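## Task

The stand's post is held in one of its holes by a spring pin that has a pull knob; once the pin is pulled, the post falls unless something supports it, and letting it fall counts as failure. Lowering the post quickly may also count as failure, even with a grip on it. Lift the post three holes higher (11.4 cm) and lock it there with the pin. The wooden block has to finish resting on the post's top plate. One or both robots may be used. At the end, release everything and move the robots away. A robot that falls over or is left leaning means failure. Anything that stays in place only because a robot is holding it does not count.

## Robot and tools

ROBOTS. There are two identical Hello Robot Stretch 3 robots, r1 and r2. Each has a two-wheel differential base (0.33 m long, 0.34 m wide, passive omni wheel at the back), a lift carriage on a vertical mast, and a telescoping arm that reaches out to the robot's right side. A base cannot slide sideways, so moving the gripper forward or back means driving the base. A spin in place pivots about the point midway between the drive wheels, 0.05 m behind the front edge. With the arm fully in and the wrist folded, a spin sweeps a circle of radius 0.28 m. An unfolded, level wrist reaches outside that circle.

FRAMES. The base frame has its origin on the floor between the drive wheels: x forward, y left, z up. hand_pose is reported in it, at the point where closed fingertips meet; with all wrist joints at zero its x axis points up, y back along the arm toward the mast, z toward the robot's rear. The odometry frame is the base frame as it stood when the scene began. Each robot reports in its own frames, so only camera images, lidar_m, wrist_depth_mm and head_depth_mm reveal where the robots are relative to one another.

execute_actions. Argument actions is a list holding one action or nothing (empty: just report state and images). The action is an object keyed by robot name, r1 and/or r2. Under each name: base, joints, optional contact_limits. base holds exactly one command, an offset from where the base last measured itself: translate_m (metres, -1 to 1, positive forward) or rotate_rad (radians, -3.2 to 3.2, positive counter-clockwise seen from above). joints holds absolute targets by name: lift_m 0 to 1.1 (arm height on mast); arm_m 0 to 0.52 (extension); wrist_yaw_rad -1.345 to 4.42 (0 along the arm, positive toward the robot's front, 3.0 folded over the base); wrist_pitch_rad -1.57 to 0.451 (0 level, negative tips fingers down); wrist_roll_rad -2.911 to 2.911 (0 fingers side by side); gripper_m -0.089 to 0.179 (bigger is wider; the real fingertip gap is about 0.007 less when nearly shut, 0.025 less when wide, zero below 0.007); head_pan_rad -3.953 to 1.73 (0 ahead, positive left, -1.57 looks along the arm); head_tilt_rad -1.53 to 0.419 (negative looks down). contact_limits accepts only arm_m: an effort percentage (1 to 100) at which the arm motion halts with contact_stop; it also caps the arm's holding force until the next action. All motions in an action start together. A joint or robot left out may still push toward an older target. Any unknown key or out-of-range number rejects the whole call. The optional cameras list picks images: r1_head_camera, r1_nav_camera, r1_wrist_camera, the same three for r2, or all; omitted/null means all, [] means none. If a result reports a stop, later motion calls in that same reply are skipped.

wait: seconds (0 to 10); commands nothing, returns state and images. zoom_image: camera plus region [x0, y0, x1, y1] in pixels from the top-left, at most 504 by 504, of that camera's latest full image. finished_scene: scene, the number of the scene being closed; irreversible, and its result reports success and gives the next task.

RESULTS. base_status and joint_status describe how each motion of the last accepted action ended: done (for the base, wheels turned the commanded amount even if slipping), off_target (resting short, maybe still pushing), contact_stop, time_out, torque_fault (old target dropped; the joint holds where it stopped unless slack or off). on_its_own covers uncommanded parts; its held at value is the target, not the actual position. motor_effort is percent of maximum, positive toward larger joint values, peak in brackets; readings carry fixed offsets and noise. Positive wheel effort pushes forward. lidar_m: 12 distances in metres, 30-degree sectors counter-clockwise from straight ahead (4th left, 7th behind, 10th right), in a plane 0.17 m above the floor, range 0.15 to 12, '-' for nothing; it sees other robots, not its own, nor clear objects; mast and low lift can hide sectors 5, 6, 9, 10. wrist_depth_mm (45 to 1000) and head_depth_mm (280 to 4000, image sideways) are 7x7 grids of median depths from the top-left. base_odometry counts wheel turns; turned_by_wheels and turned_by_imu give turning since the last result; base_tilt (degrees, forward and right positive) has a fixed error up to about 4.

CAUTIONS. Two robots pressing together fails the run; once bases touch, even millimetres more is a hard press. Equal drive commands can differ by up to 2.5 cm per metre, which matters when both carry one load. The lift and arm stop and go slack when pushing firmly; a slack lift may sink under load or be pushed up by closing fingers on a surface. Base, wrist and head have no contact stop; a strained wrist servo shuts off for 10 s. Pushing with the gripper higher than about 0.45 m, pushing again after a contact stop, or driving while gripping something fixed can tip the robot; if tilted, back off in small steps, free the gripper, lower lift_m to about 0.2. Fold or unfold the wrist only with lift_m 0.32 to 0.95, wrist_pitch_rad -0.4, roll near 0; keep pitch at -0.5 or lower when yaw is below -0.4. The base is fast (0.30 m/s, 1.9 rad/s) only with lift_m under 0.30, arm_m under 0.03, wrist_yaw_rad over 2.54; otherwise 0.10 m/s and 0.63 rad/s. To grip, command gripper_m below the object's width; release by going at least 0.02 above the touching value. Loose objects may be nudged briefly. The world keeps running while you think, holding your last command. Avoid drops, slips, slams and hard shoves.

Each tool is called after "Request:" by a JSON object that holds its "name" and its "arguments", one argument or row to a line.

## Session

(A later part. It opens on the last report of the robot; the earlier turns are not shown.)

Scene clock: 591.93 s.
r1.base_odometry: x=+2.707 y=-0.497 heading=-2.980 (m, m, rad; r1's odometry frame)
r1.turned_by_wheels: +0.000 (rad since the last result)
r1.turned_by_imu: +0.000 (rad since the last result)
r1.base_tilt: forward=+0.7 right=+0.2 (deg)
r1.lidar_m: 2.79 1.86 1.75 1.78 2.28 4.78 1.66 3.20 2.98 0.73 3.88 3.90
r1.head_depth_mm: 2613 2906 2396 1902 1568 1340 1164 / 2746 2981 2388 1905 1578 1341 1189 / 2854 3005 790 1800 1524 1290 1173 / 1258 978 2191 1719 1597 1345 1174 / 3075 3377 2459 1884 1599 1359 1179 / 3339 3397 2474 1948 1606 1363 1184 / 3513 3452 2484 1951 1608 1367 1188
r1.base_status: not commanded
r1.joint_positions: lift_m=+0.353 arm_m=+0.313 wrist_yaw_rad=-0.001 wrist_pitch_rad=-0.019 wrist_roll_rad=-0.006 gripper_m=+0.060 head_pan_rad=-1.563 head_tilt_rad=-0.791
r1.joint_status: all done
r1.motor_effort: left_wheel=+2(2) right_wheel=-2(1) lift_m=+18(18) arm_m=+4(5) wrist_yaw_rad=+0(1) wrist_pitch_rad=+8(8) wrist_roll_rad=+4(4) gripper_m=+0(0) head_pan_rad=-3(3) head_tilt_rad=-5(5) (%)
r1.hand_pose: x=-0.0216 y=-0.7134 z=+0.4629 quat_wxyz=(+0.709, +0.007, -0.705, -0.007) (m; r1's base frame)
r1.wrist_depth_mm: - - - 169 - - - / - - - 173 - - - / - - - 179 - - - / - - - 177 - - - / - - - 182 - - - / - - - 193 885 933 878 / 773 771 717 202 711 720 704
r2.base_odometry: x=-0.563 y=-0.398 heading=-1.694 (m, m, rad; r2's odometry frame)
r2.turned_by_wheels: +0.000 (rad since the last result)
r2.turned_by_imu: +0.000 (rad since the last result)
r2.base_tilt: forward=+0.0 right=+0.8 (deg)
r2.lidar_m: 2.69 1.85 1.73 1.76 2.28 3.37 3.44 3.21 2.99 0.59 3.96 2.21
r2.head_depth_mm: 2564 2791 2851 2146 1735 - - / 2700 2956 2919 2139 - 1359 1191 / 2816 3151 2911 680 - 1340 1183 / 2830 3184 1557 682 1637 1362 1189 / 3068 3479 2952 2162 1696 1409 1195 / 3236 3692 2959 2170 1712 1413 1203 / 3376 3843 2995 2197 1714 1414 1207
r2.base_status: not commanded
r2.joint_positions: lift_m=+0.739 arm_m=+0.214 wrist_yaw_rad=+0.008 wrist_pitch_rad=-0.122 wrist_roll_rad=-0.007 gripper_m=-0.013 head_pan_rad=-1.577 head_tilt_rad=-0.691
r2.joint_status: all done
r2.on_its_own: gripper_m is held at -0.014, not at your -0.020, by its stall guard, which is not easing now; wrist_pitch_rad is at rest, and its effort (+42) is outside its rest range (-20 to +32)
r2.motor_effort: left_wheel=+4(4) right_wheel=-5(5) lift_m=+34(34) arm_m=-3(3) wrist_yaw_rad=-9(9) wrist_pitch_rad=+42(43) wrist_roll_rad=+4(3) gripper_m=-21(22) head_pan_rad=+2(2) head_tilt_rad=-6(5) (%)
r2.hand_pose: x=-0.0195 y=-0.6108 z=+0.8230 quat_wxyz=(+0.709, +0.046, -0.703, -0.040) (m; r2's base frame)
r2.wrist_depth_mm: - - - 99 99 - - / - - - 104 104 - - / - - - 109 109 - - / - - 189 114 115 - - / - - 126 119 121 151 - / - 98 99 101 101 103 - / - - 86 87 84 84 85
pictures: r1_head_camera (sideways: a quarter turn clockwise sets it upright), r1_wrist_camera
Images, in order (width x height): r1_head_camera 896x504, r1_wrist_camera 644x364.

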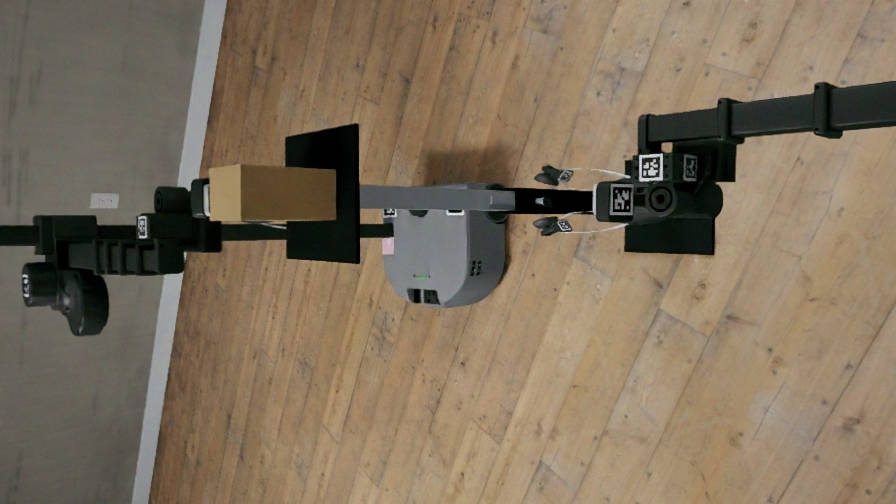

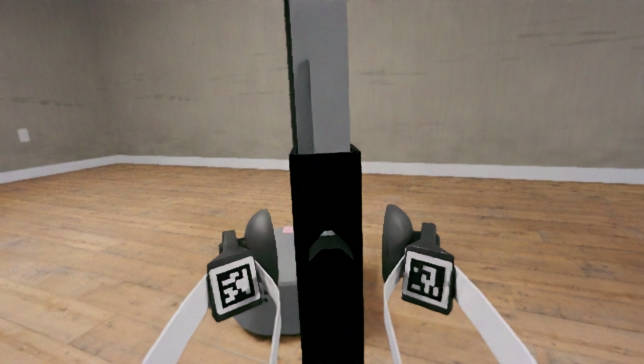

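Request:
{"name": "execute_actions", "arguments": {
  "actions": [
    {"r1": {"joints": {"gripper_m": -0.03}}}
  ],
  "cameras": []
}}

Request:
{"name": "execute_actions", "arguments": {
  "actions": [
    {"r1": {"joints": {"arm_m": 0.298}}}
  ],
  "cameras": ["r1_wrist_camera", "r1_head_camera"]
}}

Request:
{"name": "zoom_image", "arguments": {
  "camera": "r1_head_camera",
  "region": [480, 140, 660, 260]
}}

Scene clock: 602.30 s.
r1.base_odometry: x=+2.707 y=-0.497 heading=-2.980 (m, m, rad; r1's odometry frame)
r1.turned_by_wheels: +0.000 (rad since the last result)
r1.turned_by_imu: +0.000 (rad since the last result)
r1.base_tilt: forward=+0.6 right=+0.3 (deg)
r1.lidar_m: 2.78 1.86 1.75 1.78 2.28 4.79 1.66 3.19 2.98 0.73 3.88 3.89
r1.head_depth_mm: 2627 2880 2394 1902 1564 1330 1163 / 2728 2977 2409 1899 1574 1345 1188 / 2870 3002 789 1802 1546 1293 1171 / 1250 977 2173 1729 1593 1346 1178 / 3064 3350 2454 1880 1596 1353 1178 / 3335 3391 2475 1945 1606 1359 1177 / 3535 3432 2506 1955 1617 1371 1187
r1.base_status: not commanded
r1.joint_positions: lift_m=+0.353 arm_m=+0.313 wrist_yaw_rad=-0.001 wrist_pitch_rad=-0.016 wrist_roll_rad=-0.006 gripper_m=-0.029 head_pan_rad=-1.563 head_tilt_rad=-0.791
r1.joint_status: all done
r1.motor_effort: left_wheel=+2(2) right_wheel=-1(1) lift_m=+18(18) arm_m=-1(4) wrist_yaw_rad=+1(1) wrist_pitch_rad=+7(8) wrist_roll_rad=+4(4) gripper_m=-20(94) head_pan_rad=-3(3) head_tilt_rad=-6(5) (%)
r1.hand_pose: x=-0.0216 y=-0.7139 z=+0.4636 quat_wxyz=(+0.709, +0.006, -0.705, -0.006) (m; r1's base frame)
r1.wrist_depth_mm: - - - 169 - - - / - - - 174 - - - / - - - 180 - - - / - - - 177 - - - / - - - 182 - - - / - - - 191 - 884 892 / 777 791 732 200 726 738 705
r2.base_odometry: x=-0.563 y=-0.398 heading=-1.694 (m, m, rad; r2's odometry frame)
r2.turned_by_wheels: +0.000 (rad since the last result)
r2.turned_by_imu: -0.001 (rad since the last result)
r2.base_tilt: forward=+0.1 right=+0.8 (deg)
r2.lidar_m: 2.69 1.84 1.73 1.77 2.28 3.37 3.46 3.20 2.98 0.59 3.97 2.21
r2.head_depth_mm: 2553 2882 2859 2137 1732 - - / 2688 2966 2911 2116 - 1363 1186 / 2819 3107 2911 679 - 1351 1183 / 2858 3209 1556 685 1646 1372 1187 / 3062 3481 2943 2143 1706 1407 1204 / 3246 3736 2945 2172 1713 1420 1201 / 3424 3820 2969 2206 1708 1418 1213
r2.base_status: not commanded
r2.joint_positions: lift_m=+0.739 arm_m=+0.214 wrist_yaw_rad=+0.008 wrist_pitch_rad=-0.122 wrist_roll_rad=-0.007 gripper_m=-0.013 head_pan_rad=-1.577 head_tilt_rad=-0.691
r2.joint_status: not commanded
r2.on_its_own: gripper_m is held at -0.014, not at your -0.020, by its stall guard, which is not easing now; wrist_pitch_rad is at rest, and its effort (+43) is outside its rest range (-20 to +32)
r2.motor_effort: left_wheel=+4(5) right_wheel=-4(5) lift_m=+34(34) arm_m=-3(3) wrist_yaw_rad=-8(9) wrist_pitch_rad=+43(42) wrist_roll_rad=+3(3) gripper_m=-22(22) head_pan_rad=+2(2) head_tilt_rad=-6(6) (%)
r2.hand_pose: x=-0.0195 y=-0.6108 z=+0.8230 quat_wxyz=(+0.709, +0.046, -0.703, -0.040) (m; r2's base frame)
r2.wrist_depth_mm: - - - 99 99 - - / - - - 104 104 - - / - - - 108 110 - - / - - 188 114 115 - - / - - 125 119 121 151 - / - 99 99 101 102 103 - / - - 86 86 84 85 85
pictures: none
No camera images: the call's "cameras" was empty. Leave "cameras" out to get every camera's image.

Scene clock: 603.23 s.
r1.base_odometry: x=+2.707 y=-0.497 heading=-2.980 (m, m, rad; r1's odometry frame)
r1.turned_by_wheels: +0.000 (rad since the last result)
r1.turned_by_imu: +0.000 (rad since the last result)
r1.base_tilt: forward=+0.7 right=+0.2 (deg)
r1.lidar_m: 2.78 1.86 1.76 1.78 2.28 4.75 1.66 3.19 2.98 0.73 3.85 3.87
r1.head_depth_mm: 2622 2886 2400 1904 1567 1335 1164 / 2756 2971 2411 1913 1571 1338 1186 / 2874 2977 790 1797 1543 - 1175 / 1249 982 2179 1729 1588 1344 1177 / 3066 3385 2461 1883 1594 1360 1178 / 3350 3387 2471 1939 1610 1361 1182 / 3539 3414 2476 1958 1610 1369 1185
r1.base_status: not commanded
r1.joint_positions: lift_m=+0.353 arm_m=+0.298 wrist_yaw_rad=-0.001 wrist_pitch_rad=-0.013 wrist_roll_rad=-0.006 gripper_m=-0.029 head_pan_rad=-1.563 head_tilt_rad=-0.791
r1.joint_status: all done
r1.motor_effort: left_wheel=+1(2) right_wheel=-1(1) lift_m=+18(18) arm_m=-4(9) wrist_yaw_rad=+1(1) wrist_pitch_rad=+5(7) wrist_roll_rad=+4(4) gripper_m=-18(19) head_pan_rad=-4(3) head_tilt_rad=-6(5) (%)
r1.hand_pose: x=-0.0216 y=-0.6992 z=+0.4645 quat_wxyz=(+0.709, +0.005, -0.705, -0.005) (m; r1's base frame)
r1.wrist_depth_mm: - - - 183 - - - / - - - 189 - - - / - - - 882 - - - / - - - 192 - - - / - - - 196 - - - / - - - 208 - 886 924 / 810 783 718 220 742 715 723
r2.base_odometry: x=-0.563 y=-0.398 heading=-1.694 (m, m, rad; r2's odometry frame)
r2.turned_by_wheels: +0.000 (rad since the last result)
r2.turned_by_imu: +0.000 (rad since the last result)
r2.base_tilt: forward=+0.0 right=+0.9 (deg)
r2.lidar_m: 2.69 1.85 1.73 1.77 2.29 3.38 3.46 3.19 2.98 0.59 3.95 2.20
r2.head_depth_mm: 2552 2811 2888 2108 1734 - - / 2702 2957 2915 2150 - 1361 1188 / 2796 3105 2938 682 - 1353 1189 / 2843 3252 1558 682 1629 1372 1191 / 3090 3444 2946 2163 1695 1406 1203 / 3274 3712 2965 2152 1709 1411 1198 / 3414 3910 2982 2183 1715 1422 1206
r2.base_status: not commanded
r2.joint_positions: lift_m=+0.739 arm_m=+0.214 wrist_yaw_rad=+0.008 wrist_pitch_rad=-0.122 wrist_roll_rad=-0.007 gripper_m=-0.013 head_pan_rad=-1.577 head_tilt_rad=-0.691
r2.joint_status: not commanded
r2.on_its_own: gripper_m is held at -0.014, not at your -0.020, by its stall guard, which is not easing now; wrist_pitch_rad is at rest, and its effort (+43) is outside its rest range (-20 to +32)
r2.motor_effort: left_wheel=+4(4) right_wheel=-4(5) lift_m=+35(34) arm_m=-3(3) wrist_yaw_rad=-9(8) wrist_pitch_rad=+43(43) wrist_roll_rad=+4(4) gripper_m=-22(21) head_pan_rad=+2(2) head_tilt_rad=-5(5) (%)
r2.hand_pose: x=-0.0195 y=-0.6108 z=+0.8230 quat_wxyz=(+0.709, +0.046, -0.703, -0.040) (m; r2's base frame)
r2.wrist_depth_mm: - - - 99 99 - - / - - - 104 104 - - / - - - 109 110 - - / - - 189 114 115 - - / - - 126 119 121 151 - / - 99 100 101 102 103 - / - - 86 86 84 84 85
pictures: r1_head_camera (sideways: a quarter turn clockwise sets it upright), r1_wrist_camera
Images, in order (width x height): r1_head_camera 896x504, r1_wrist_camera 644x364.

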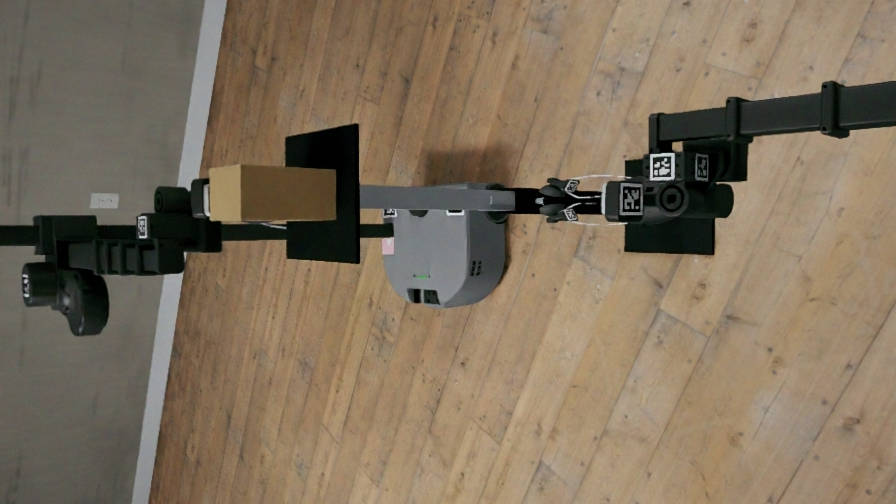

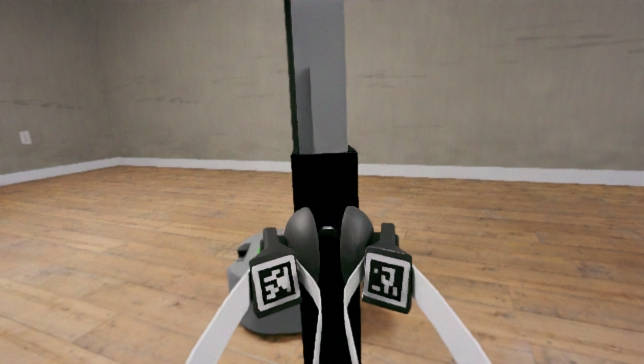

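Region (480, 140, 660, 260) of r1_head_camera's 896x504 image, scaled by 2.800, with more detail than that image has.

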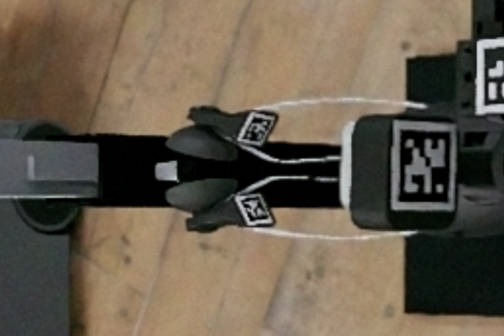

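Request:
{"name": "execute_actions", "arguments": {
  "actions": [
    {"r1": {"joints": {"gripper_m": 0.07}}, "r2": {"joints": {"lift_m": 0.733}}}
  ],
  "cameras": []
}}

Request:
{"name": "execute_actions", "arguments": {
  "actions": [
    {"r2": {"joints": {"lift_m": 0.714}}}
  ],
  "cameras": ["r1_wrist_camera", "r1_head_camera"]
}}

Request:
{"name": "zoom_image", "arguments": {
  "camera": "r1_head_camera",
  "region": [500, 160, 620, 240]
}}

Scene clock: 613.37 s.
r1.base_odometry: x=+2.707 y=-0.497 heading=-2.980 (m, m, rad; r1's odometry frame)
r1.turned_by_wheels: +0.000 (rad since the last result)
r1.turned_by_imu: +0.000 (rad since the last result)
r1.base_tilt: forward=+0.6 right=+0.3 (deg)
r1.lidar_m: 2.79 1.86 1.75 1.78 2.28 4.77 1.66 3.19 2.98 0.73 3.84 3.91
r1.head_depth_mm: 2633 2889 2395 1902 1573 1332 1164 / 2744 2954 2416 1911 1576 1338 1184 / 2869 3015 794 1814 1501 - 1170 / 1255 1523 2187 1724 1587 1344 1177 / 3101 3313 2455 1872 1594 1358 1179 / 3323 3409 2491 1945 1606 1359 1181 / 3538 3454 2498 1953 1613 1364 1191
r1.base_status: not commanded
r1.joint_positions: lift_m=+0.353 arm_m=+0.298 wrist_yaw_rad=-0.001 wrist_pitch_rad=-0.019 wrist_roll_rad=-0.006 gripper_m=+0.070 head_pan_rad=-1.563 head_tilt_rad=-0.791
r1.joint_status: all done
r1.motor_effort: left_wheel=+2(2) right_wheel=-1(1) lift_m=+18(18) arm_m=-3(4) wrist_yaw_rad=+1(1) wrist_pitch_rad=+8(8) wrist_roll_rad=+4(4) gripper_m=+0(78) head_pan_rad=-3(3) head_tilt_rad=-4(6) (%)
r1.hand_pose: x=-0.0216 y=-0.6990 z=+0.4630 quat_wxyz=(+0.709, +0.007, -0.705, -0.007) (m; r1's base frame)
r1.wrist_depth_mm: - - - 183 - - - / - - - 189 - - - / - - - 890 - - - / - - - 192 - - - / - - - 198 - - - / - - - 210 896 929 912 / 789 773 742 219 730 705 719
r2.base_odometry: x=-0.563 y=-0.398 heading=-1.694 (m, m, rad; r2's odometry frame)
r2.turned_by_wheels: +0.000 (rad since the last result)
r2.turned_by_imu: -0.001 (rad since the last result)
r2.base_tilt: forward=+0.0 right=+0.8 (deg)
r2.lidar_m: 2.69 1.85 1.73 1.76 2.28 3.39 3.44 3.19 2.98 0.59 3.94 2.22
r2.head_depth_mm: 2590 2806 2870 2116 1734 - - / 2674 2954 2902 2151 - 1337 1189 / 2782 3111 2903 684 - 1339 1182 / 2812 3234 1556 687 1643 1367 1187 / 3095 3407 2936 2161 1701 1405 1197 / 3238 3692 3034 2182 1703 1411 1204 / 3473 3871 3043 2177 1715 1424 1197
r2.base_status: not commanded
r2.joint_positions: lift_m=+0.733 arm_m=+0.214 wrist_yaw_rad=+0.008 wrist_pitch_rad=-0.108 wrist_roll_rad=-0.007 gripper_m=-0.013 head_pan_rad=-1.577 head_tilt_rad=-0.691
r2.joint_status: all done
r2.on_its_own: gripper_m is held at -0.014, not at your -0.020, by its stall guard, which is not easing now; wrist_pitch_rad is at rest, and its effort (+37) is outside its rest range (-20 to +32)
r2.motor_effort: left_wheel=+4(5) right_wheel=-5(4) lift_m=+22(31) arm_m=-3(3) wrist_yaw_rad=-8(9) wrist_pitch_rad=+37(43) wrist_roll_rad=+4(3) gripper_m=-22(22) head_pan_rad=+2(2) head_tilt_rad=-6(6) (%)
r2.hand_pose: x=-0.0195 y=-0.6115 z=+0.8202 quat_wxyz=(+0.709, +0.041, -0.703, -0.035) (m; r2's base frame)
r2.wrist_depth_mm: - - - 100 100 - - / - - - 105 104 - - / - - - 109 110 - - / - - 191 114 115 - - / - - 124 119 120 151 - / - 97 98 99 100 101 - / - - 520 85 85 83 83
pictures: none
No camera images: the call's "cameras" was empty. Leave "cameras" out to get every camera's image.

Scene clock: 614.27 s.
r1.base_odometry: x=+2.707 y=-0.497 heading=-2.980 (m, m, rad; r1's odometry frame)
r1.turned_by_wheels: +0.000 (rad since the last result)
r1.turned_by_imu: +0.000 (rad since the last result)
r1.base_tilt: forward=+0.6 right=+0.3 (deg)
r1.lidar_m: 2.78 1.86 1.76 1.78 2.28 4.79 1.65 3.20 2.98 0.73 3.86 3.90
r1.head_depth_mm: 2618 2888 2399 1892 1566 1338 1160 / 2748 3005 2384 1897 1571 1338 1188 / 2873 3009 783 1799 1501 - 1170 / 1277 1002 2195 1722 1592 1342 1180 / 3046 3397 2459 1875 1603 1353 1174 / 3349 3414 2481 1957 1603 1363 1180 / 3519 3455 2493 1957 1612 1363 1184
r1.base_status: not commanded
r1.joint_positions: lift_m=+0.353 arm_m=+0.298 wrist_yaw_rad=-0.001 wrist_pitch_rad=-0.019 wrist_roll_rad=-0.006 gripper_m=+0.070 head_pan_rad=-1.563 head_tilt_rad=-0.791
r1.joint_status: not commanded
r1.motor_effort: left_wheel=+2(2) right_wheel=-1(1) lift_m=+18(18) arm_m=-3(3) wrist_yaw_rad=+0(0) wrist_pitch_rad=+8(8) wrist_roll_rad=+4(4) gripper_m=+0(0) head_pan_rad=-3(3) head_tilt_rad=-5(5) (%)
r1.hand_pose: x=-0.0216 y=-0.6990 z=+0.4630 quat_wxyz=(+0.709, +0.007, -0.705, -0.007) (m; r1's base frame)
r1.wrist_depth_mm: - - - 181 - - - / - - - 189 - - - / - - - 886 - - - / - - - 193 - - - / - - - 197 - - - / - - - 210 886 919 903 / 758 749 731 221 715 717 706
r2.base_odometry: x=-0.563 y=-0.398 heading=-1.694 (m, m, rad; r2's odometry frame)
r2.turned_by_wheels: +0.000 (rad since the last result)
r2.turned_by_imu: +0.000 (rad since the last result)
r2.base_tilt: forward=+0.0 right=+0.8 (deg)
r2.lidar_m: 2.69 1.84 1.73 1.77 2.27 3.38 3.45 3.20 2.99 0.59 3.94 2.21
r2.head_depth_mm: 2581 2824 2914 2116 1680 1433 - / 2670 3014 2881 2147 1808 1335 1189 / 2776 3135 2927 682 - 1329 1191 / 2829 3234 1562 688 1645 1385 1188 / 3098 3479 2937 2144 1710 1410 1203 / 3305 3668 2951 2191 1708 1421 1206 / 3465 3909 2992 2191 1709 1410 1207
r2.base_status: not commanded
r2.joint_positions: lift_m=+0.714 arm_m=+0.214 wrist_yaw_rad=+0.008 wrist_pitch_rad=-0.042 wrist_roll_rad=-0.007 gripper_m=-0.013 head_pan_rad=-1.577 head_tilt_rad=-0.691
r2.joint_status: all done
r2.on_its_own: gripper_m is held at -0.014, not at your -0.020, by its stall guard, which is not easing now
r2.motor_effort: left_wheel=+4(5) right_wheel=-4(5) lift_m=+17(21) arm_m=-2(3) wrist_yaw_rad=-8(9) wrist_pitch_rad=+15(37) wrist_roll_rad=+3(4) gripper_m=-21(22) head_pan_rad=+2(3) head_tilt_rad=-6(6) (%)
r2.hand_pose: x=-0.0194 y=-0.6142 z=+0.8181 quat_wxyz=(+0.710, +0.018, -0.704, -0.012) (m; r2's base frame)
r2.wrist_depth_mm: - - - 105 105 - - / - - - 109 109 - - / - - - 112 113 - - / - - 200 116 117 - - / - 139 120 119 120 147 - / - 88 89 90 91 92 107 / - - - 160 - - -
pictures: r1_head_camera (sideways: a quarter turn clockwise sets it upright), r1_wrist_camera
Images, in order (width x height): r1_head_camera 896x504, r1_wrist_camera 644x364.

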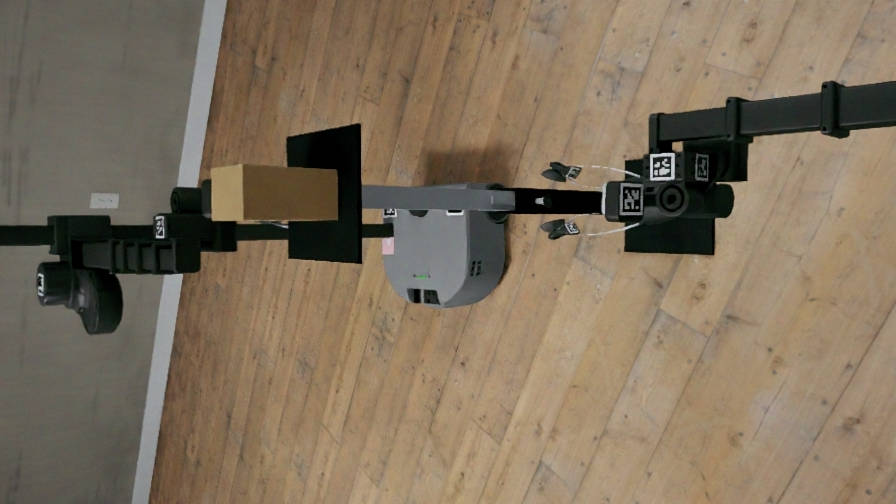

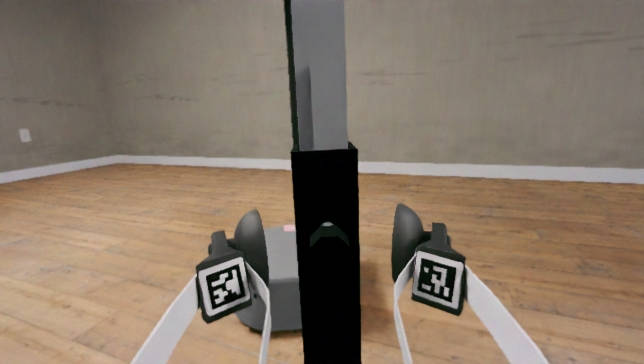

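Region (500, 160, 620, 240) of r1_head_camera's 896x504 image, scaled by 4.200, with more detail than that image has.

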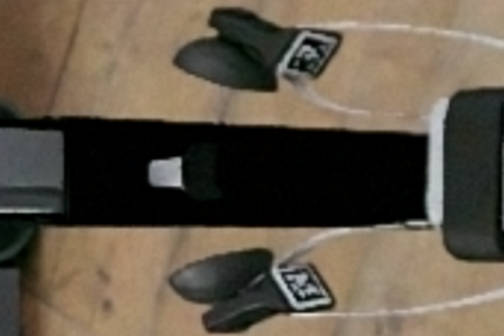

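Request:
{"name": "execute_actions", "arguments": {
  "actions": [
    {"r1": {"joints": {"arm_m": 0.15}}}
  ],
  "cameras": []
}}

Request:
{"name": "execute_actions", "arguments": {
  "actions": [
    {"r1": {"base": {"rotate_rad": 0.42}, "joints": {"wrist_yaw_rad": 1.57, "gripper_m": 0.04}}}
  ],
  "cameras": []
}}

Request:
{"name": "execute_actions", "arguments": {
  "actions": [
    {"r1": {"base": {"translate_m": -0.368}}}
  ],
  "cameras": []
}}

Request:
{"name": "execute_actions", "arguments": {
  "actions": [
    {"r1": {"base": {"rotate_rad": -0.42}, "joints": {"head_pan_rad": -1.1, "head_tilt_rad": -0.85}}}
  ],
  "cameras": []
}}

Request:
{"name": "execute_actions", "arguments": {
  "actions": [
    {"r1": {"joints": {"arm_m": 0.40}}}
  ],
  "cameras": ["r1_wrist_camera", "r1_head_camera"]
}}

Scene clock: 736.60 s.
r1.base_odometry: x=+2.707 y=-0.497 heading=-2.980 (m, m, rad; r1's odometry frame)
r1.turned_by_wheels: +0.000 (rad since the last result)
r1.turned_by_imu: +0.000 (rad since the last result)
r1.base_tilt: forward=+0.6 right=+0.3 (deg)
r1.lidar_m: 2.78 1.86 1.76 1.78 2.28 4.77 1.66 3.21 2.98 0.73 3.87 3.90
r1.head_depth_mm: 2634 2880 2410 1892 1565 1335 1162 / 2739 2962 2399 1897 1577 1347 1208 / 2867 3028 783 1806 1503 1342 - / 1280 1005 2172 1729 1590 1348 1176 / 3024 3324 2449 1879 1595 1355 1178 / 3336 3404 2494 1959 1605 1363 1183 / 3524 3454 2490 1968 1610 1366 1188
r1.base_status: not commanded
r1.joint_positions: lift_m=+0.353 arm_m=+0.150 wrist_yaw_rad=-0.001 wrist_pitch_rad=-0.020 wrist_roll_rad=-0.006 gripper_m=+0.070 head_pan_rad=-1.563 head_tilt_rad=-0.791
r1.joint_status: all done
r1.motor_effort: left_wheel=+2(2) right_wheel=-1(1) lift_m=+18(18) arm_m=-3(5) wrist_yaw_rad=+0(1) wrist_pitch_rad=+8(8) wrist_roll_rad=+4(4) gripper_m=+0(0) head_pan_rad=-3(3) head_tilt_rad=-5(6) (%)
r1.hand_pose: x=-0.0216 y=-0.5510 z=+0.4627 quat_wxyz=(+0.709, +0.007, -0.705, -0.008) (m; r1's base frame)
r1.wrist_depth_mm: - - - - - - - / - - - - - - - / - - - - - - - / - - - - - - - / - - - 877 - - - / - - - 873 882 924 873 / 786 779 756 702 721 695 711
r2.base_odometry: x=-0.563 y=-0.398 heading=-1.694 (m, m, rad; r2's odometry frame)
r2.turned_by_wheels: +0.000 (rad since the last result)
r2.turned_by_imu: -0.001 (rad since the last result)
r2.base_tilt: forward=+0.0 right=+0.7 (deg)
r2.lidar_m: 2.69 1.85 1.73 1.77 2.28 3.37 3.45 3.20 2.98 0.59 3.94 2.21
r2.head_depth_mm: 2539 2835 2904 2130 1684 1432 - / 2656 3015 2922 2136 1799 1331 1188 / 2810 3110 2935 685 - 1333 1186 / 2862 3168 1567 687 1656 1392 1194 / 3050 3492 2963 2154 1714 1408 1205 / 3256 3720 2997 2163 1727 1407 1204 / 3504 3845 3007 2217 1718 1423 1205
r2.base_status: not commanded
r2.joint_positions: lift_m=+0.714 arm_m=+0.214 wrist_yaw_rad=+0.008 wrist_pitch_rad=-0.042 wrist_roll_rad=-0.007 gripper_m=-0.013 head_pan_rad=-1.577 head_tilt_rad=-0.691
r2.joint_status: not commanded
r2.on_its_own: gripper_m is held at -0.014, not at your -0.020, by its stall guard, which is not easing now
r2.motor_effort: left_wheel=+4(4) right_wheel=-4(4) lift_m=+17(16) arm_m=-2(2) wrist_yaw_rad=-8(9) wrist_pitch_rad=+14(15) wrist_roll_rad=+3(4) gripper_m=-21(21) head_pan_rad=+2(3) head_tilt_rad=-6(6) (%)
r2.hand_pose: x=-0.0194 y=-0.6142 z=+0.8181 quat_wxyz=(+0.710, +0.018, -0.704, -0.012) (m; r2's base frame)
r2.wrist_depth_mm: - - - 105 105 - - / - - - 109 109 - - / - - - 112 113 - - / - - 199 116 118 - - / - 139 121 119 120 148 - / - 88 89 90 91 92 107 / - - - 159 - - -
pictures: none
No camera images: the call's "cameras" was empty. Leave "cameras" out to get every camera's image.

Scene clock: 738.40 s.
r1.base_odometry: x=+2.707 y=-0.497 heading=-2.560 (m, m, rad; r1's odometry frame)
r1.turned_by_wheels: +0.420 (rad since the last result)
r1.turned_by_imu: +0.421 (rad since the last result)
r1.base_tilt: forward=+0.7 right=+0.4 (deg)
r1.lidar_m: 1.94 1.75 1.76 2.12 3.98 1.66 3.35 2.98 0.73 3.58 3.91 3.17
r1.head_depth_mm: 3164 3240 2407 1665 1569 1290 1162 / 3478 3284 2403 1901 1575 1337 1186 / 3877 3293 2432 1914 1587 1359 1128 / - 3325 2431 1928 1601 1359 1137 / - 3357 2452 1939 1596 1353 1179 / - 3416 2472 1944 1614 1366 1180 / 3703 3459 2482 1948 1606 1366 1187
r1.base_status: done
r1.joint_positions: lift_m=+0.353 arm_m=+0.150 wrist_yaw_rad=+1.567 wrist_pitch_rad=-0.020 wrist_roll_rad=-0.006 gripper_m=+0.040 head_pan_rad=-1.563 head_tilt_rad=-0.791
r1.joint_status: all done
r1.motor_effort: left_wheel=-2(4) right_wheel=+2(5) lift_m=+18(18) arm_m=-3(3) wrist_yaw_rad=+4(4) wrist_pitch_rad=+8(8) wrist_roll_rad=+4(4) gripper_m=-1(78) head_pan_rad=-3(3) head_tilt_rad=-5(6) (%)
r1.hand_pose: x=+0.2343 y=-0.2963 z=+0.4627 quat_wxyz=(+0.508, +0.502, -0.494, +0.496) (m; r1's base frame)
r1.wrist_depth_mm: - - - - - - - / - - - - - - - / - - - - - - - / - - - - - - - / - - - - - - - / - - - 939 - 897 919 / 776 794 756 747 728 709 698
r2.base_odometry: x=-0.563 y=-0.398 heading=-1.694 (m, m, rad; r2's odometry frame)
r2.turned_by_wheels: +0.000 (rad since the last result)
r2.turned_by_imu: +0.000 (rad since the last result)
r2.base_tilt: forward=+0.1 right=+0.7 (deg)
r2.lidar_m: 2.68 1.84 1.73 1.77 2.28 3.40 3.45 3.21 2.98 0.59 3.96 2.21
r2.head_depth_mm: 2531 2829 2899 2124 1690 1425 - / 2678 2940 2889 1991 1800 1330 1189 / 2809 3140 2934 685 - 1332 1185 / 2795 3241 1653 688 1624 1387 1186 / 3060 3486 3006 2164 1696 1402 1192 / 3210 3649 2957 2192 1717 1420 1208 / 3429 3913 3009 2193 1718 1412 1213
r2.base_status: not commanded
r2.joint_positions: lift_m=+0.714 arm_m=+0.214 wrist_yaw_rad=+0.008 wrist_pitch_rad=-0.042 wrist_roll_rad=-0.007 gripper_m=-0.013 head_pan_rad=-1.577 head_tilt_rad=-0.691
r2.joint_status: not commanded
r2.on_its_own: gripper_m is held at -0.014, not at your -0.020, by its stall guard, which is not easing now
r2.motor_effort: left_wheel=+4(4) right_wheel=-4(4) lift_m=+17(16) arm_m=-2(2) wrist_yaw_rad=-8(8) wrist_pitch_rad=+15(15) wrist_roll_rad=+4(3) gripper_m=-21(21) head_pan_rad=+2(2) head_tilt_rad=-5(5) (%)
r2.hand_pose: x=-0.0194 y=-0.6142 z=+0.8181 quat_wxyz=(+0.710, +0.018, -0.704, -0.012) (m; r2's base frame)
r2.wrist_depth_mm: - - - 106 105 - - / - - - 109 109 - - / - - - 113 113 - - / - - 200 116 117 - - / - 138 120 120 120 148 - / - 87 89 90 91 92 107 / - - - 160 - - -
pictures: none
No camera images: the call's "cameras" was empty. Leave "cameras" out to get every camera's image.

Scene clock: 743.20 s.
r1.base_odometry: x=+3.015 y=-0.295 heading=-2.560 (m, m, rad; r1's odometry frame)
r1.turned_by_wheels: +0.000 (rad since the last result)
r1.turned_by_imu: -0.002 (rad since the last result)
r1.base_tilt: forward=+0.6 right=+0.2 (deg)
r1.lidar_m: 2.26 2.03 2.04 2.45 4.53 1.35 3.03 2.71 2.72 0.65 4.15 3.69
r1.head_depth_mm: 2866 3039 2411 1898 1562 1335 1162 / 1194 2974 2325 1747 1571 1341 1185 / 3181 970 871 1665 1582 1355 1126 / 3886 3178 704 924 1510 1313 1134 / - 3382 2446 1932 1588 1353 1178 / - 3414 2474 1946 1603 1364 1183 / 3966 3445 2498 1969 1617 1369 1182
r1.base_status: done
r1.joint_positions: lift_m=+0.353 arm_m=+0.150 wrist_yaw_rad=+1.567 wrist_pitch_rad=-0.020 wrist_roll_rad=-0.006 gripper_m=+0.040 head_pan_rad=-1.563 head_tilt_rad=-0.791
r1.joint_status: not commanded
r1.motor_effort: left_wheel=-3(5) right_wheel=+2(3) lift_m=+18(18) arm_m=-3(3) wrist_yaw_rad=+4(4) wrist_pitch_rad=+8(8) wrist_roll_rad=+4(4) gripper_m=+0(0) head_pan_rad=-3(3) head_tilt_rad=-5(5) (%)
r1.hand_pose: x=+0.2343 y=-0.2962 z=+0.4627 quat_wxyz=(+0.508, +0.503, -0.494, +0.496) (m; r1's base frame)
r1.wrist_depth_mm: - - - - - - - / - - - - - - - / - - - - - - - / - - - - - - - / - - - - - - - / - - - 938 - 902 861 / 780 751 745 744 736 714 722
r2.base_odometry: x=-0.563 y=-0.398 heading=-1.694 (m, m, rad; r2's odometry frame)
r2.turned_by_wheels: +0.000 (rad since the last result)
r2.turned_by_imu: -0.001 (rad since the last result)
r2.base_tilt: forward=+0.0 right=+0.8 (deg)
r2.lidar_m: 2.68 1.85 1.73 1.76 2.28 3.38 3.47 3.22 2.98 0.59 1.35 2.21
r2.head_depth_mm: 2573 2842 2919 2168 1678 1418 - / 2683 2990 2910 2118 1792 1330 1188 / 2803 3150 2920 683 - 1328 1182 / 2949 3285 2926 689 1696 1379 1189 / 3087 3435 2924 2159 1561 1409 1204 / 3281 3665 2866 1699 1543 1412 1212 / 3330 3788 3022 2103 1676 1418 1206
r2.base_status: not commanded
r2.joint_positions: lift_m=+0.714 arm_m=+0.214 wrist_yaw_rad=+0.008 wrist_pitch_rad=-0.042 wrist_roll_rad=-0.007 gripper_m=-0.013 head_pan_rad=-1.577 head_tilt_rad=-0.691
r2.joint_status: not commanded
r2.on_its_own: gripper_m is held at -0.014, not at your -0.020, by its stall guard, which is not easing now
r2.motor_effort: left_wheel=+4(4) right_wheel=-4(4) lift_m=+17(17) arm_m=-1(2) wrist_yaw_rad=-9(8) wrist_pitch_rad=+15(15) wrist_roll_rad=+4(4) gripper_m=-21(21) head_pan_rad=+2(2) head_tilt_rad=-6(5) (%)
r2.hand_pose: x=-0.0194 y=-0.6142 z=+0.8181 quat_wxyz=(+0.710, +0.018, -0.704, -0.012) (m; r2's base frame)
r2.wrist_depth_mm: - - - 105 105 - - / - - - 109 109 - - / - - - 112 113 - - / - - 199 116 117 - - / - 139 121 119 120 148 - / - 88 89 90 91 92 106 / - - 574 159 - - -
pictures: none
No camera images: the call's "cameras" was empty. Leave "cameras" out to get every camera's image.

Scene clock: 744.97 s.
r1.base_odometry: x=+3.015 y=-0.295 heading=-2.980 (m, m, rad; r1's odometry frame)
r1.turned_by_wheels: -0.420 (rad since the last result)
r1.turned_by_imu: -0.421 (rad since the last result)
r1.base_tilt: forward=+0.6 right=+0.2 (deg)
r1.lidar_m: 3.23 2.16 2.03 2.06 2.63 2.58 1.35 2.92 2.71 1.21 0.65 4.16
r1.head_depth_mm: 2895 2904 2211 1797 1509 1302 1103 / 1143 2587 2166 1669 1518 1307 1111 / 3455 869 764 1659 1530 1319 1132 / 3918 2968 720 1729 1468 1313 1157 / - 2991 2289 1829 1538 1326 1162 / - 3026 2295 1845 1552 1327 1164 / 3851 3092 2312 1849 1554 1337 1169
r1.base_status: done
r1.joint_positions: lift_m=+0.353 arm_m=+0.150 wrist_yaw_rad=+1.568 wrist_pitch_rad=-0.020 wrist_roll_rad=-0.006 gripper_m=+0.040 head_pan_rad=-1.107 head_tilt_rad=-0.840
r1.joint_status: all done
r1.motor_effort: left_wheel=+2(6) right_wheel=-2(3) lift_m=+18(18) arm_m=-3(3) wrist_yaw_rad=+3(3) wrist_pitch_rad=+8(9) wrist_roll_rad=+4(4) gripper_m=+0(0) head_pan_rad=+4(33) head_tilt_rad=-6(14) (%)
r1.hand_pose: x=+0.2343 y=-0.2961 z=+0.4627 quat_wxyz=(+0.508, +0.503, -0.494, +0.496) (m; r1's base frame)
r1.wrist_depth_mm: - - - - - - - / - - - - - - - / - - - - - - - / - - - - - - - / - - - - - - - / - - - 931 - 929 880 / 806 786 772 733 731 721 695
r2.base_odometry: x=-0.563 y=-0.398 heading=-1.694 (m, m, rad; r2's odometry frame)
r2.turned_by_wheels: +0.000 (rad since the last result)
r2.turned_by_imu: +0.000 (rad since the last result)
r2.base_tilt: forward=+0.0 right=+0.8 (deg)
r2.lidar_m: 2.69 1.84 1.74 1.77 2.28 3.38 3.46 3.20 2.99 0.59 3.97 2.21
r2.head_depth_mm: 2571 2807 2879 2119 1683 1430 - / 2693 2942 2885 2133 1793 1332 1190 / 2768 3112 2937 684 - 1334 1189 / 2937 3331 2992 684 1650 1390 1187 / 3075 3497 2963 2153 1613 1411 1201 / 3178 3520 1507 1543 1568 1419 1204 / 3400 3867 3020 2116 1664 1417 1202
r2.base_status: not commanded
r2.joint_positions: lift_m=+0.714 arm_m=+0.214 wrist_yaw_rad=+0.008 wrist_pitch_rad=-0.042 wrist_roll_rad=-0.007 gripper_m=-0.013 head_pan_rad=-1.577 head_tilt_rad=-0.691
r2.joint_status: not commanded
r2.on_its_own: gripper_m is held at -0.014, not at your -0.020, by its stall guard, which is not easing now
r2.motor_effort: left_wheel=+4(4) right_wheel=-4(4) lift_m=+16(16) arm_m=-2(1) wrist_yaw_rad=-8(9) wrist_pitch_rad=+15(14) wrist_roll_rad=+3(4) gripper_m=-21(22) head_pan_rad=+2(2) head_tilt_rad=-6(5) (%)
r2.hand_pose: x=-0.0194 y=-0.6142 z=+0.8181 quat_wxyz=(+0.710, +0.018, -0.704, -0.012) (m; r2's base frame)
r2.wrist_depth_mm: - - 842 105 105 - - / - - - 109 109 - - / - - - 112 113 - - / - - 199 116 117 - - / - 139 121 119 120 148 - / - 88 89 90 91 92 107 / - 526 584 159 - - -
pictures: none
No camera images: the call's "cameras" was empty. Leave "cameras" out to get every camera's image.

Scene clock: 748.03 s.
r1.base_odometry: x=+3.015 y=-0.295 heading=-2.980 (m, m, rad; r1's odometry frame)
r1.turned_by_wheels: +0.000 (rad since the last result)
r1.turned_by_imu: +0.000 (rad since the last result)
r1.base_tilt: forward=+0.6 right=+0.3 (deg)
r1.lidar_m: 3.22 2.17 2.03 2.06 2.62 2.58 1.35 2.92 2.72 1.21 0.65 4.15
r1.head_depth_mm: 2911 2888 2219 1799 1550 1281 1146 / 1143 2574 2159 1672 1560 1310 1149 / 3410 869 765 1656 1528 1310 1152 / 3946 2934 719 1726 1463 1306 1154 / - 3007 2274 1833 1539 1324 1162 / - 3007 2299 1836 1533 1330 1165 / 3907 3043 2305 1859 1562 1334 1169
r1.base_status: not commanded
r1.joint_positions: lift_m=+0.353 arm_m=+0.400 wrist_yaw_rad=+1.568 wrist_pitch_rad=-0.020 wrist_roll_rad=-0.006 gripper_m=+0.040 head_pan_rad=-1.107 head_tilt_rad=-0.840
r1.joint_status: all done
r1.motor_effort: left_wheel=+3(2) right_wheel=-3(2) lift_m=+18(18) arm_m=+4(6) wrist_yaw_rad=+3(3) wrist_pitch_rad=+8(9) wrist_roll_rad=+4(4) gripper_m=+0(0) head_pan_rad=+4(4) head_tilt_rad=-6(5) (%)
r1.hand_pose: x=+0.2343 y=-0.5455 z=+0.4627 quat_wxyz=(+0.508, +0.503, -0.494, +0.496) (m; r1's base frame)
r1.wrist_depth_mm: - - - - 201 - - / - - - - 208 - - / - - - - 214 - - / - - - - 216 - - / - - - - - - - / - - - 943 - 906 878 / 790 754 732 745 243 706 721
r2.base_odometry: x=-0.563 y=-0.398 heading=-1.694 (m, m, rad; r2's odometry frame)
r2.turned_by_wheels: +0.000 (rad since the last result)
r2.turned_by_imu: -0.001 (rad since the last result)
r2.base_tilt: forward=+0.0 right=+0.8 (deg)
r2.lidar_m: 2.69 1.84 1.73 1.77 2.28 3.38 3.45 3.22 2.99 0.59 3.94 2.21
r2.head_depth_mm: 2563 2857 2900 2136 1682 1427 - / 2706 2993 2891 2132 1791 1338 1192 / 2778 3107 2946 684 - 1333 1184 / 2972 3249 2954 688 1698 1363 1191 / 3062 3502 2920 2147 1611 1411 1202 / 3231 3516 1516 1743 1535 1418 1202 / 3380 3862 2968 2036 984 1383 1205
r2.base_status: not commanded
r2.joint_positions: lift_m=+0.714 arm_m=+0.214 wrist_yaw_rad=+0.008 wrist_pitch_rad=-0.042 wrist_roll_rad=-0.007 gripper_m=-0.013 head_pan_rad=-1.577 head_tilt_rad=-0.691
r2.joint_status: not commanded
r2.on_its_own: gripper_m is held at -0.014, not at your -0.020, by its stall guard, which is not easing now
r2.motor_effort: left_wheel=+4(4) right_wheel=-4(4) lift_m=+17(17) arm_m=-1(2) wrist_yaw_rad=-9(9) wrist_pitch_rad=+15(15) wrist_roll_rad=+4(4) gripper_m=-20(21) head_pan_rad=+2(3) head_tilt_rad=-5(6) (%)
r2.hand_pose: x=-0.0194 y=-0.6142 z=+0.8181 quat_wxyz=(+0.710, +0.018, -0.704, -0.012) (m; r2's base frame)
r2.wrist_depth_mm: - - 853 106 105 - - / - - - 109 109 - - / - - - 113 113 - - / - - 199 116 117 - - / - 138 120 119 120 148 - / - 88 89 90 91 92 106 / 520 - - 159 - - -
pictures: r1_head_camera (sideways: a quarter turn clockwise sets it upright), r1_wrist_camera
Images, in order (width x height): r1_head_camera 896x504, r1_wrist_camera 644x364.

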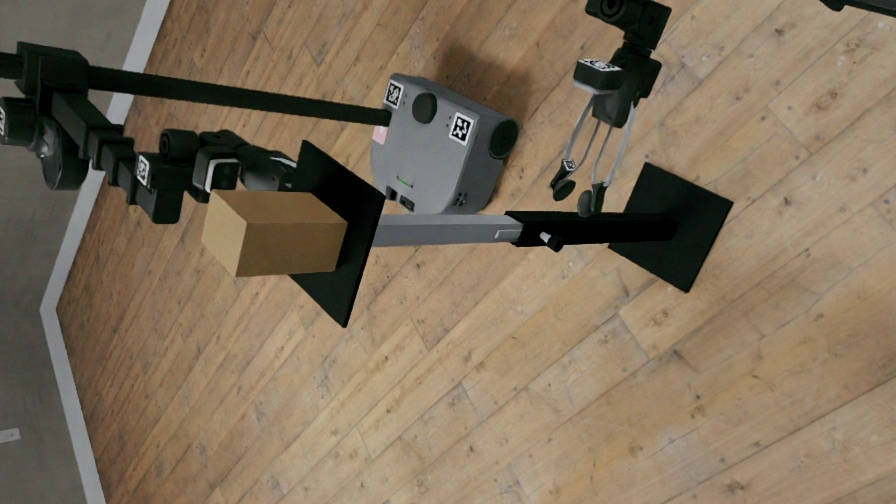

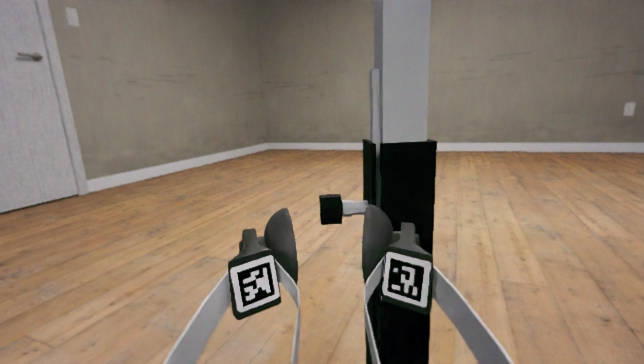

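Request:
{"name": "zoom_image", "arguments": {
  "camera": "r1_wrist_camera",
  "region": [220, 120, 460, 320]
}}

Region (220, 120, 460, 320) of r1_wrist_camera's 644x364 image, scaled by 2.100.

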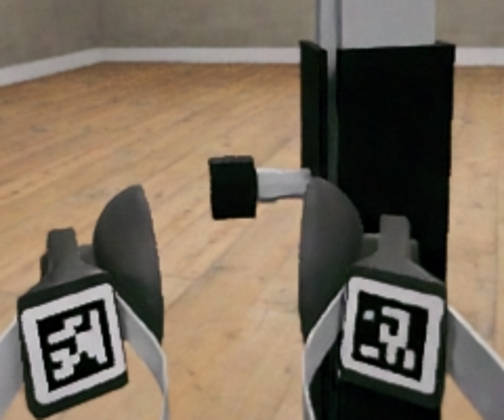

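Request:
{"name": "execute_actions", "arguments": {
  "actions": [
    {"r1": {"base": {"translate_m": 0.03}, "joints": {"arm_m": 0.394}}}
  ],
  "cameras": ["r1_wrist_camera", "r1_head_camera"]
}}

Request:
{"name": "zoom_image", "arguments": {
  "camera": "r1_wrist_camera",
  "region": [220, 120, 460, 320]
}}

Request:
{"name": "zoom_image", "arguments": {
  "camera": "r1_head_camera",
  "region": [480, 140, 680, 290]
}}

Scene clock: 788.20 s.
r1.base_odometry: x=+2.985 y=-0.299 heading=-2.980 (m, m, rad; r1's odometry frame)
r1.turned_by_wheels: +0.000 (rad since the last result)
r1.turned_by_imu: +0.000 (rad since the last result)
r1.base_tilt: forward=+0.5 right=+0.3 (deg)
r1.lidar_m: 3.20 2.13 2.02 2.05 2.61 2.61 1.38 2.92 2.72 1.20 0.63 4.11
r1.head_depth_mm: 2793 2770 2221 1791 1551 1284 1145 / 1122 1315 2033 1618 1560 1310 1147 / 3608 860 714 1588 1459 1306 1154 / 3925 2979 744 1779 1495 1311 1161 / - 3006 2258 1837 1546 1327 1162 / - 3049 2291 1845 1546 1330 1165 / 3859 3074 2309 1855 1555 1331 1167
r1.base_status: done
r1.joint_positions: lift_m=+0.353 arm_m=+0.394 wrist_yaw_rad=+1.568 wrist_pitch_rad=-0.020 wrist_roll_rad=-0.006 gripper_m=+0.040 head_pan_rad=-1.107 head_tilt_rad=-0.840
r1.joint_status: all done
r1.motor_effort: left_wheel=+3(6) right_wheel=-2(4) lift_m=+18(18) arm_m=-3(3) wrist_yaw_rad=+2(2) wrist_pitch_rad=+8(8) wrist_roll_rad=+4(4) gripper_m=+0(0) head_pan_rad=+4(4) head_tilt_rad=-6(6) (%)
r1.hand_pose: x=+0.2343 y=-0.5400 z=+0.4627 quat_wxyz=(+0.508, +0.503, -0.494, +0.496) (m; r1's base frame)
r1.wrist_depth_mm: - - - - 173 - - / - - - - 179 - - / - - - - 184 - - / - - - - 186 - - / - - - - 190 - - / - - - 969 - 888 863 / 803 753 754 740 211 718 712
r2.base_odometry: x=-0.563 y=-0.398 heading=-1.694 (m, m, rad; r2's odometry frame)
r2.turned_by_wheels: +0.000 (rad since the last result)
r2.turned_by_imu: -0.001 (rad since the last result)
r2.base_tilt: forward=+0.0 right=+0.7 (deg)
r2.lidar_m: 2.69 1.84 1.73 1.77 2.28 3.38 3.45 3.21 2.97 0.59 3.98 2.21
r2.head_depth_mm: 2541 2848 2914 2135 1688 1431 - / 2637 2964 2872 2121 1800 1335 1190 / 2775 3126 2910 684 - 1329 1185 / 2931 3300 2912 688 1698 1387 1185 / 3045 3492 2938 2167 1571 1408 1200 / 3104 3610 1471 1703 1548 1413 1204 / 3465 3877 3019 2176 1041 1416 1210
r2.base_status: not commanded
r2.joint_positions: lift_m=+0.714 arm_m=+0.214 wrist_yaw_rad=+0.008 wrist_pitch_rad=-0.042 wrist_roll_rad=-0.007 gripper_m=-0.013 head_pan_rad=-1.577 head_tilt_rad=-0.691
r2.joint_status: not commanded
r2.on_its_own: gripper_m is held at -0.014, not at your -0.020, by its stall guard, which is not easing now
r2.motor_effort: left_wheel=+4(4) right_wheel=-4(4) lift_m=+17(16) arm_m=-2(2) wrist_yaw_rad=-9(9) wrist_pitch_rad=+15(15) wrist_roll_rad=+3(4) gripper_m=-20(20) head_pan_rad=+2(2) head_tilt_rad=-5(6) (%)
r2.hand_pose: x=-0.0194 y=-0.6142 z=+0.8181 quat_wxyz=(+0.710, +0.018, -0.704, -0.012) (m; r2's base frame)
r2.wrist_depth_mm: - - 895 105 105 - - / - - 872 109 109 - - / - - - 112 113 - - / - - 199 116 117 - - / - 138 121 119 120 148 - / - 88 89 90 91 92 107 / - - - 159 - - -
pictures: r1_head_camera (sideways: a quarter turn clockwise sets it upright), r1_wrist_camera
Images, in order (width x height): r1_head_camera 896x504, r1_wrist_camera 644x364.

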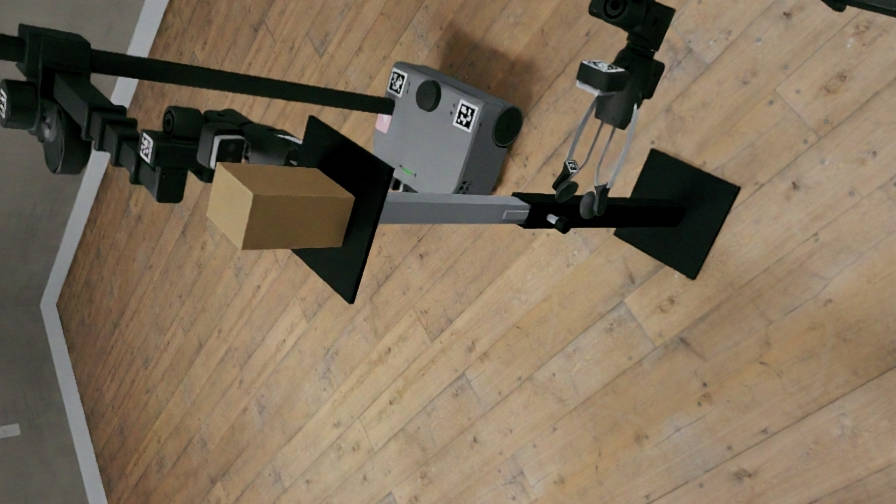

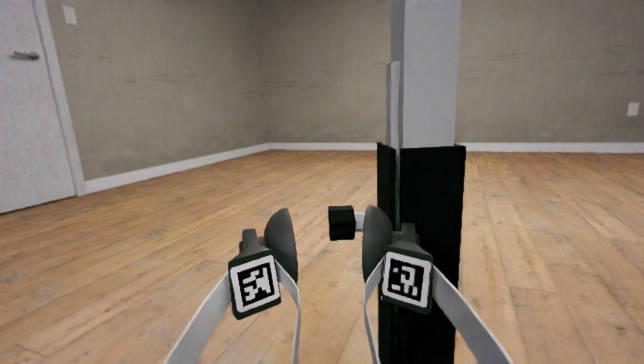

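Region (220, 120, 460, 320) of r1_wrist_camera's 644x364 image, scaled by 2.100.

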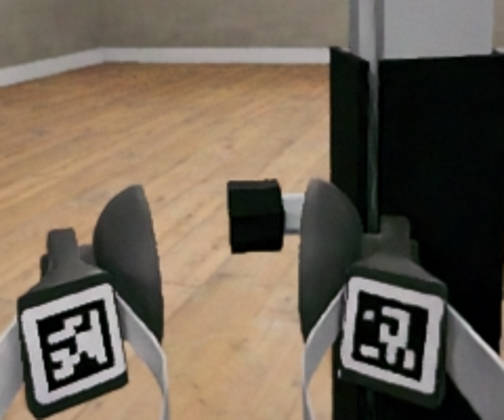

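Region (480, 140, 680, 290) of r1_head_camera's 896x504 image, scaled by 2.520, with more detail than that image has; it fills the top 378 rows of this view, and the rest is white.

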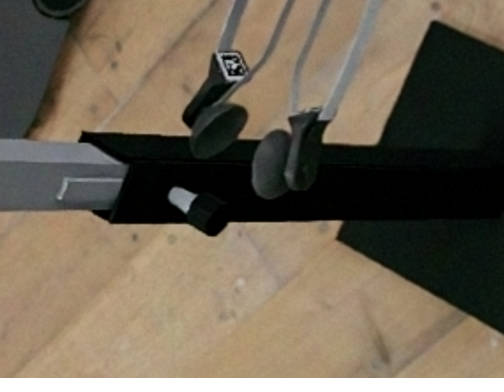

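Request:
{"name": "execute_actions", "arguments": {
  "actions": [
    {"r1": {"base": {"translate_m": 0.015}}}
  ],
  "cameras": ["r1_wrist_camera", "r1_head_camera"]
}}

Request:
{"name": "zoom_image", "arguments": {
  "camera": "r1_wrist_camera",
  "region": [220, 120, 460, 320]
}}

Request:
{"name": "zoom_image", "arguments": {
  "camera": "r1_head_camera",
  "region": [480, 130, 680, 280]
}}

Scene clock: 800.43 s.
r1.base_odometry: x=+2.970 y=-0.302 heading=-2.980 (m, m, rad; r1's odometry frame)
r1.turned_by_wheels: +0.000 (rad since the last result)
r1.turned_by_imu: +0.000 (rad since the last result)
r1.base_tilt: forward=+0.6 right=+0.2 (deg)
r1.lidar_m: 3.17 2.13 2.02 2.04 2.61 2.63 1.40 2.93 2.73 1.20 0.63 4.10
r1.head_depth_mm: 1213 2791 2225 1785 1552 1282 1146 / 1120 927 1627 1603 1558 1307 1150 / 3600 868 693 1561 1451 1291 1156 / 3997 2965 2045 1826 1530 1309 1155 / - 3008 2290 1838 1543 1323 1158 / - 3039 2291 1844 1549 1335 1165 / 3817 3024 2306 1850 1555 1337 1171
r1.base_status: done
r1.joint_positions: lift_m=+0.353 arm_m=+0.394 wrist_yaw_rad=+1.568 wrist_pitch_rad=-0.020 wrist_roll_rad=-0.006 gripper_m=+0.040 head_pan_rad=-1.107 head_tilt_rad=-0.840
r1.joint_status: not commanded
r1.motor_effort: left_wheel=+2(7) right_wheel=-2(3) lift_m=+18(18) arm_m=-3(3) wrist_yaw_rad=+3(2) wrist_pitch_rad=+9(9) wrist_roll_rad=+4(4) gripper_m=+0(0) head_pan_rad=+4(4) head_tilt_rad=-7(6) (%)
r1.hand_pose: x=+0.2343 y=-0.5400 z=+0.4627 quat_wxyz=(+0.508, +0.503, -0.494, +0.496) (m; r1's base frame)
r1.wrist_depth_mm: - - - - 159 - - / - - - - 165 - - / - - - - 169 - - / - - - - 170 - - / - - - - 174 - - / - - - 966 - 918 884 / 791 780 735 745 193 726 709
r2.base_odometry: x=-0.563 y=-0.398 heading=-1.694 (m, m, rad; r2's odometry frame)
r2.turned_by_wheels: +0.000 (rad since the last result)
r2.turned_by_imu: -0.001 (rad since the last result)
r2.base_tilt: forward=+0.1 right=+0.8 (deg)
r2.lidar_m: 2.68 1.85 1.74 1.77 2.29 3.40 3.46 3.19 2.99 0.59 3.96 2.21
r2.head_depth_mm: 2589 2848 2878 2129 1667 1425 - / 2705 2945 2927 2132 1791 1333 1191 / 2800 3141 2933 681 - 1334 1190 / 2954 3278 2952 687 1706 1387 1182 / 3084 3399 2975 2113 1561 1404 1210 / 3136 3606 1456 1699 1546 1401 1198 / 3404 3843 3015 2195 1572 1416 1209
r2.base_status: not commanded
r2.joint_positions: lift_m=+0.714 arm_m=+0.214 wrist_yaw_rad=+0.008 wrist_pitch_rad=-0.042 wrist_roll_rad=-0.007 gripper_m=-0.013 head_pan_rad=-1.577 head_tilt_rad=-0.691
r2.joint_status: not commanded
r2.on_its_own: gripper_m is held at -0.014, not at your -0.020, by its stall guard, which is not easing now
r2.motor_effort: left_wheel=+4(4) right_wheel=-4(4) lift_m=+16(17) arm_m=-2(2) wrist_yaw_rad=-9(9) wrist_pitch_rad=+15(14) wrist_roll_rad=+4(3) gripper_m=-21(22) head_pan_rad=+2(3) head_tilt_rad=-6(6) (%)
r2.hand_pose: x=-0.0194 y=-0.6142 z=+0.8181 quat_wxyz=(+0.710, +0.018, -0.704, -0.012) (m; r2's base frame)
r2.wrist_depth_mm: - - - 106 105 - - / - - - 109 109 - - / - - - 112 113 - - / - - 200 116 117 - - / - 139 120 119 120 148 - / - 88 88 90 91 92 107 / - - - 159 - - -
pictures: r1_head_camera (sideways: a quarter turn clockwise sets it upright), r1_wrist_camera
Images, in order (width x height): r1_head_camera 896x504, r1_wrist_camera 644x364.

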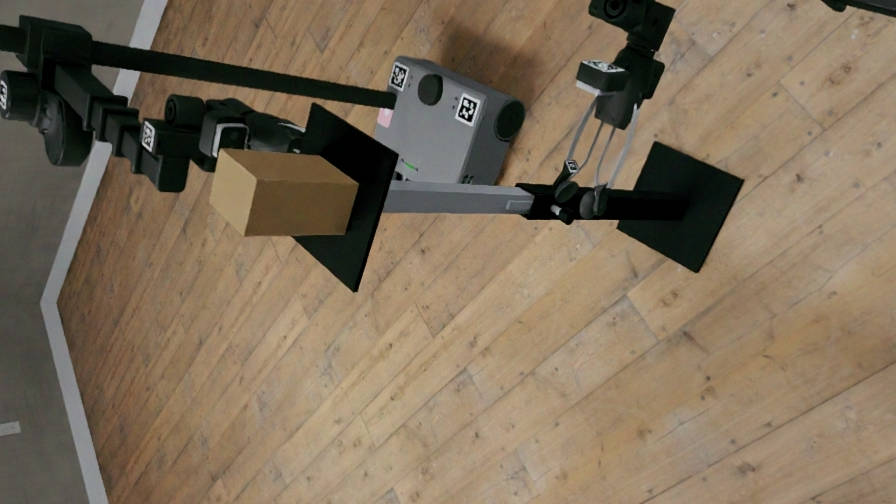

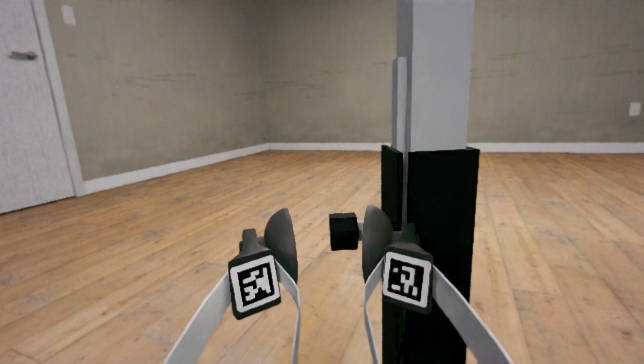

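Region (220, 120, 460, 320) of r1_wrist_camera's 644x364 image, scaled by 2.100.

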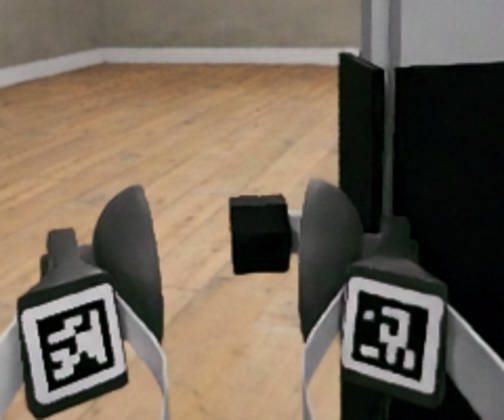

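Region (480, 130, 680, 280) of r1_head_camera's 896x504 image, scaled by 2.520, with more detail than that image has; it fills the top 378 rows of this view, and the rest is white.

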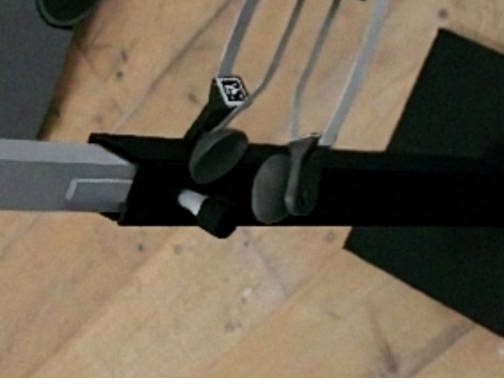

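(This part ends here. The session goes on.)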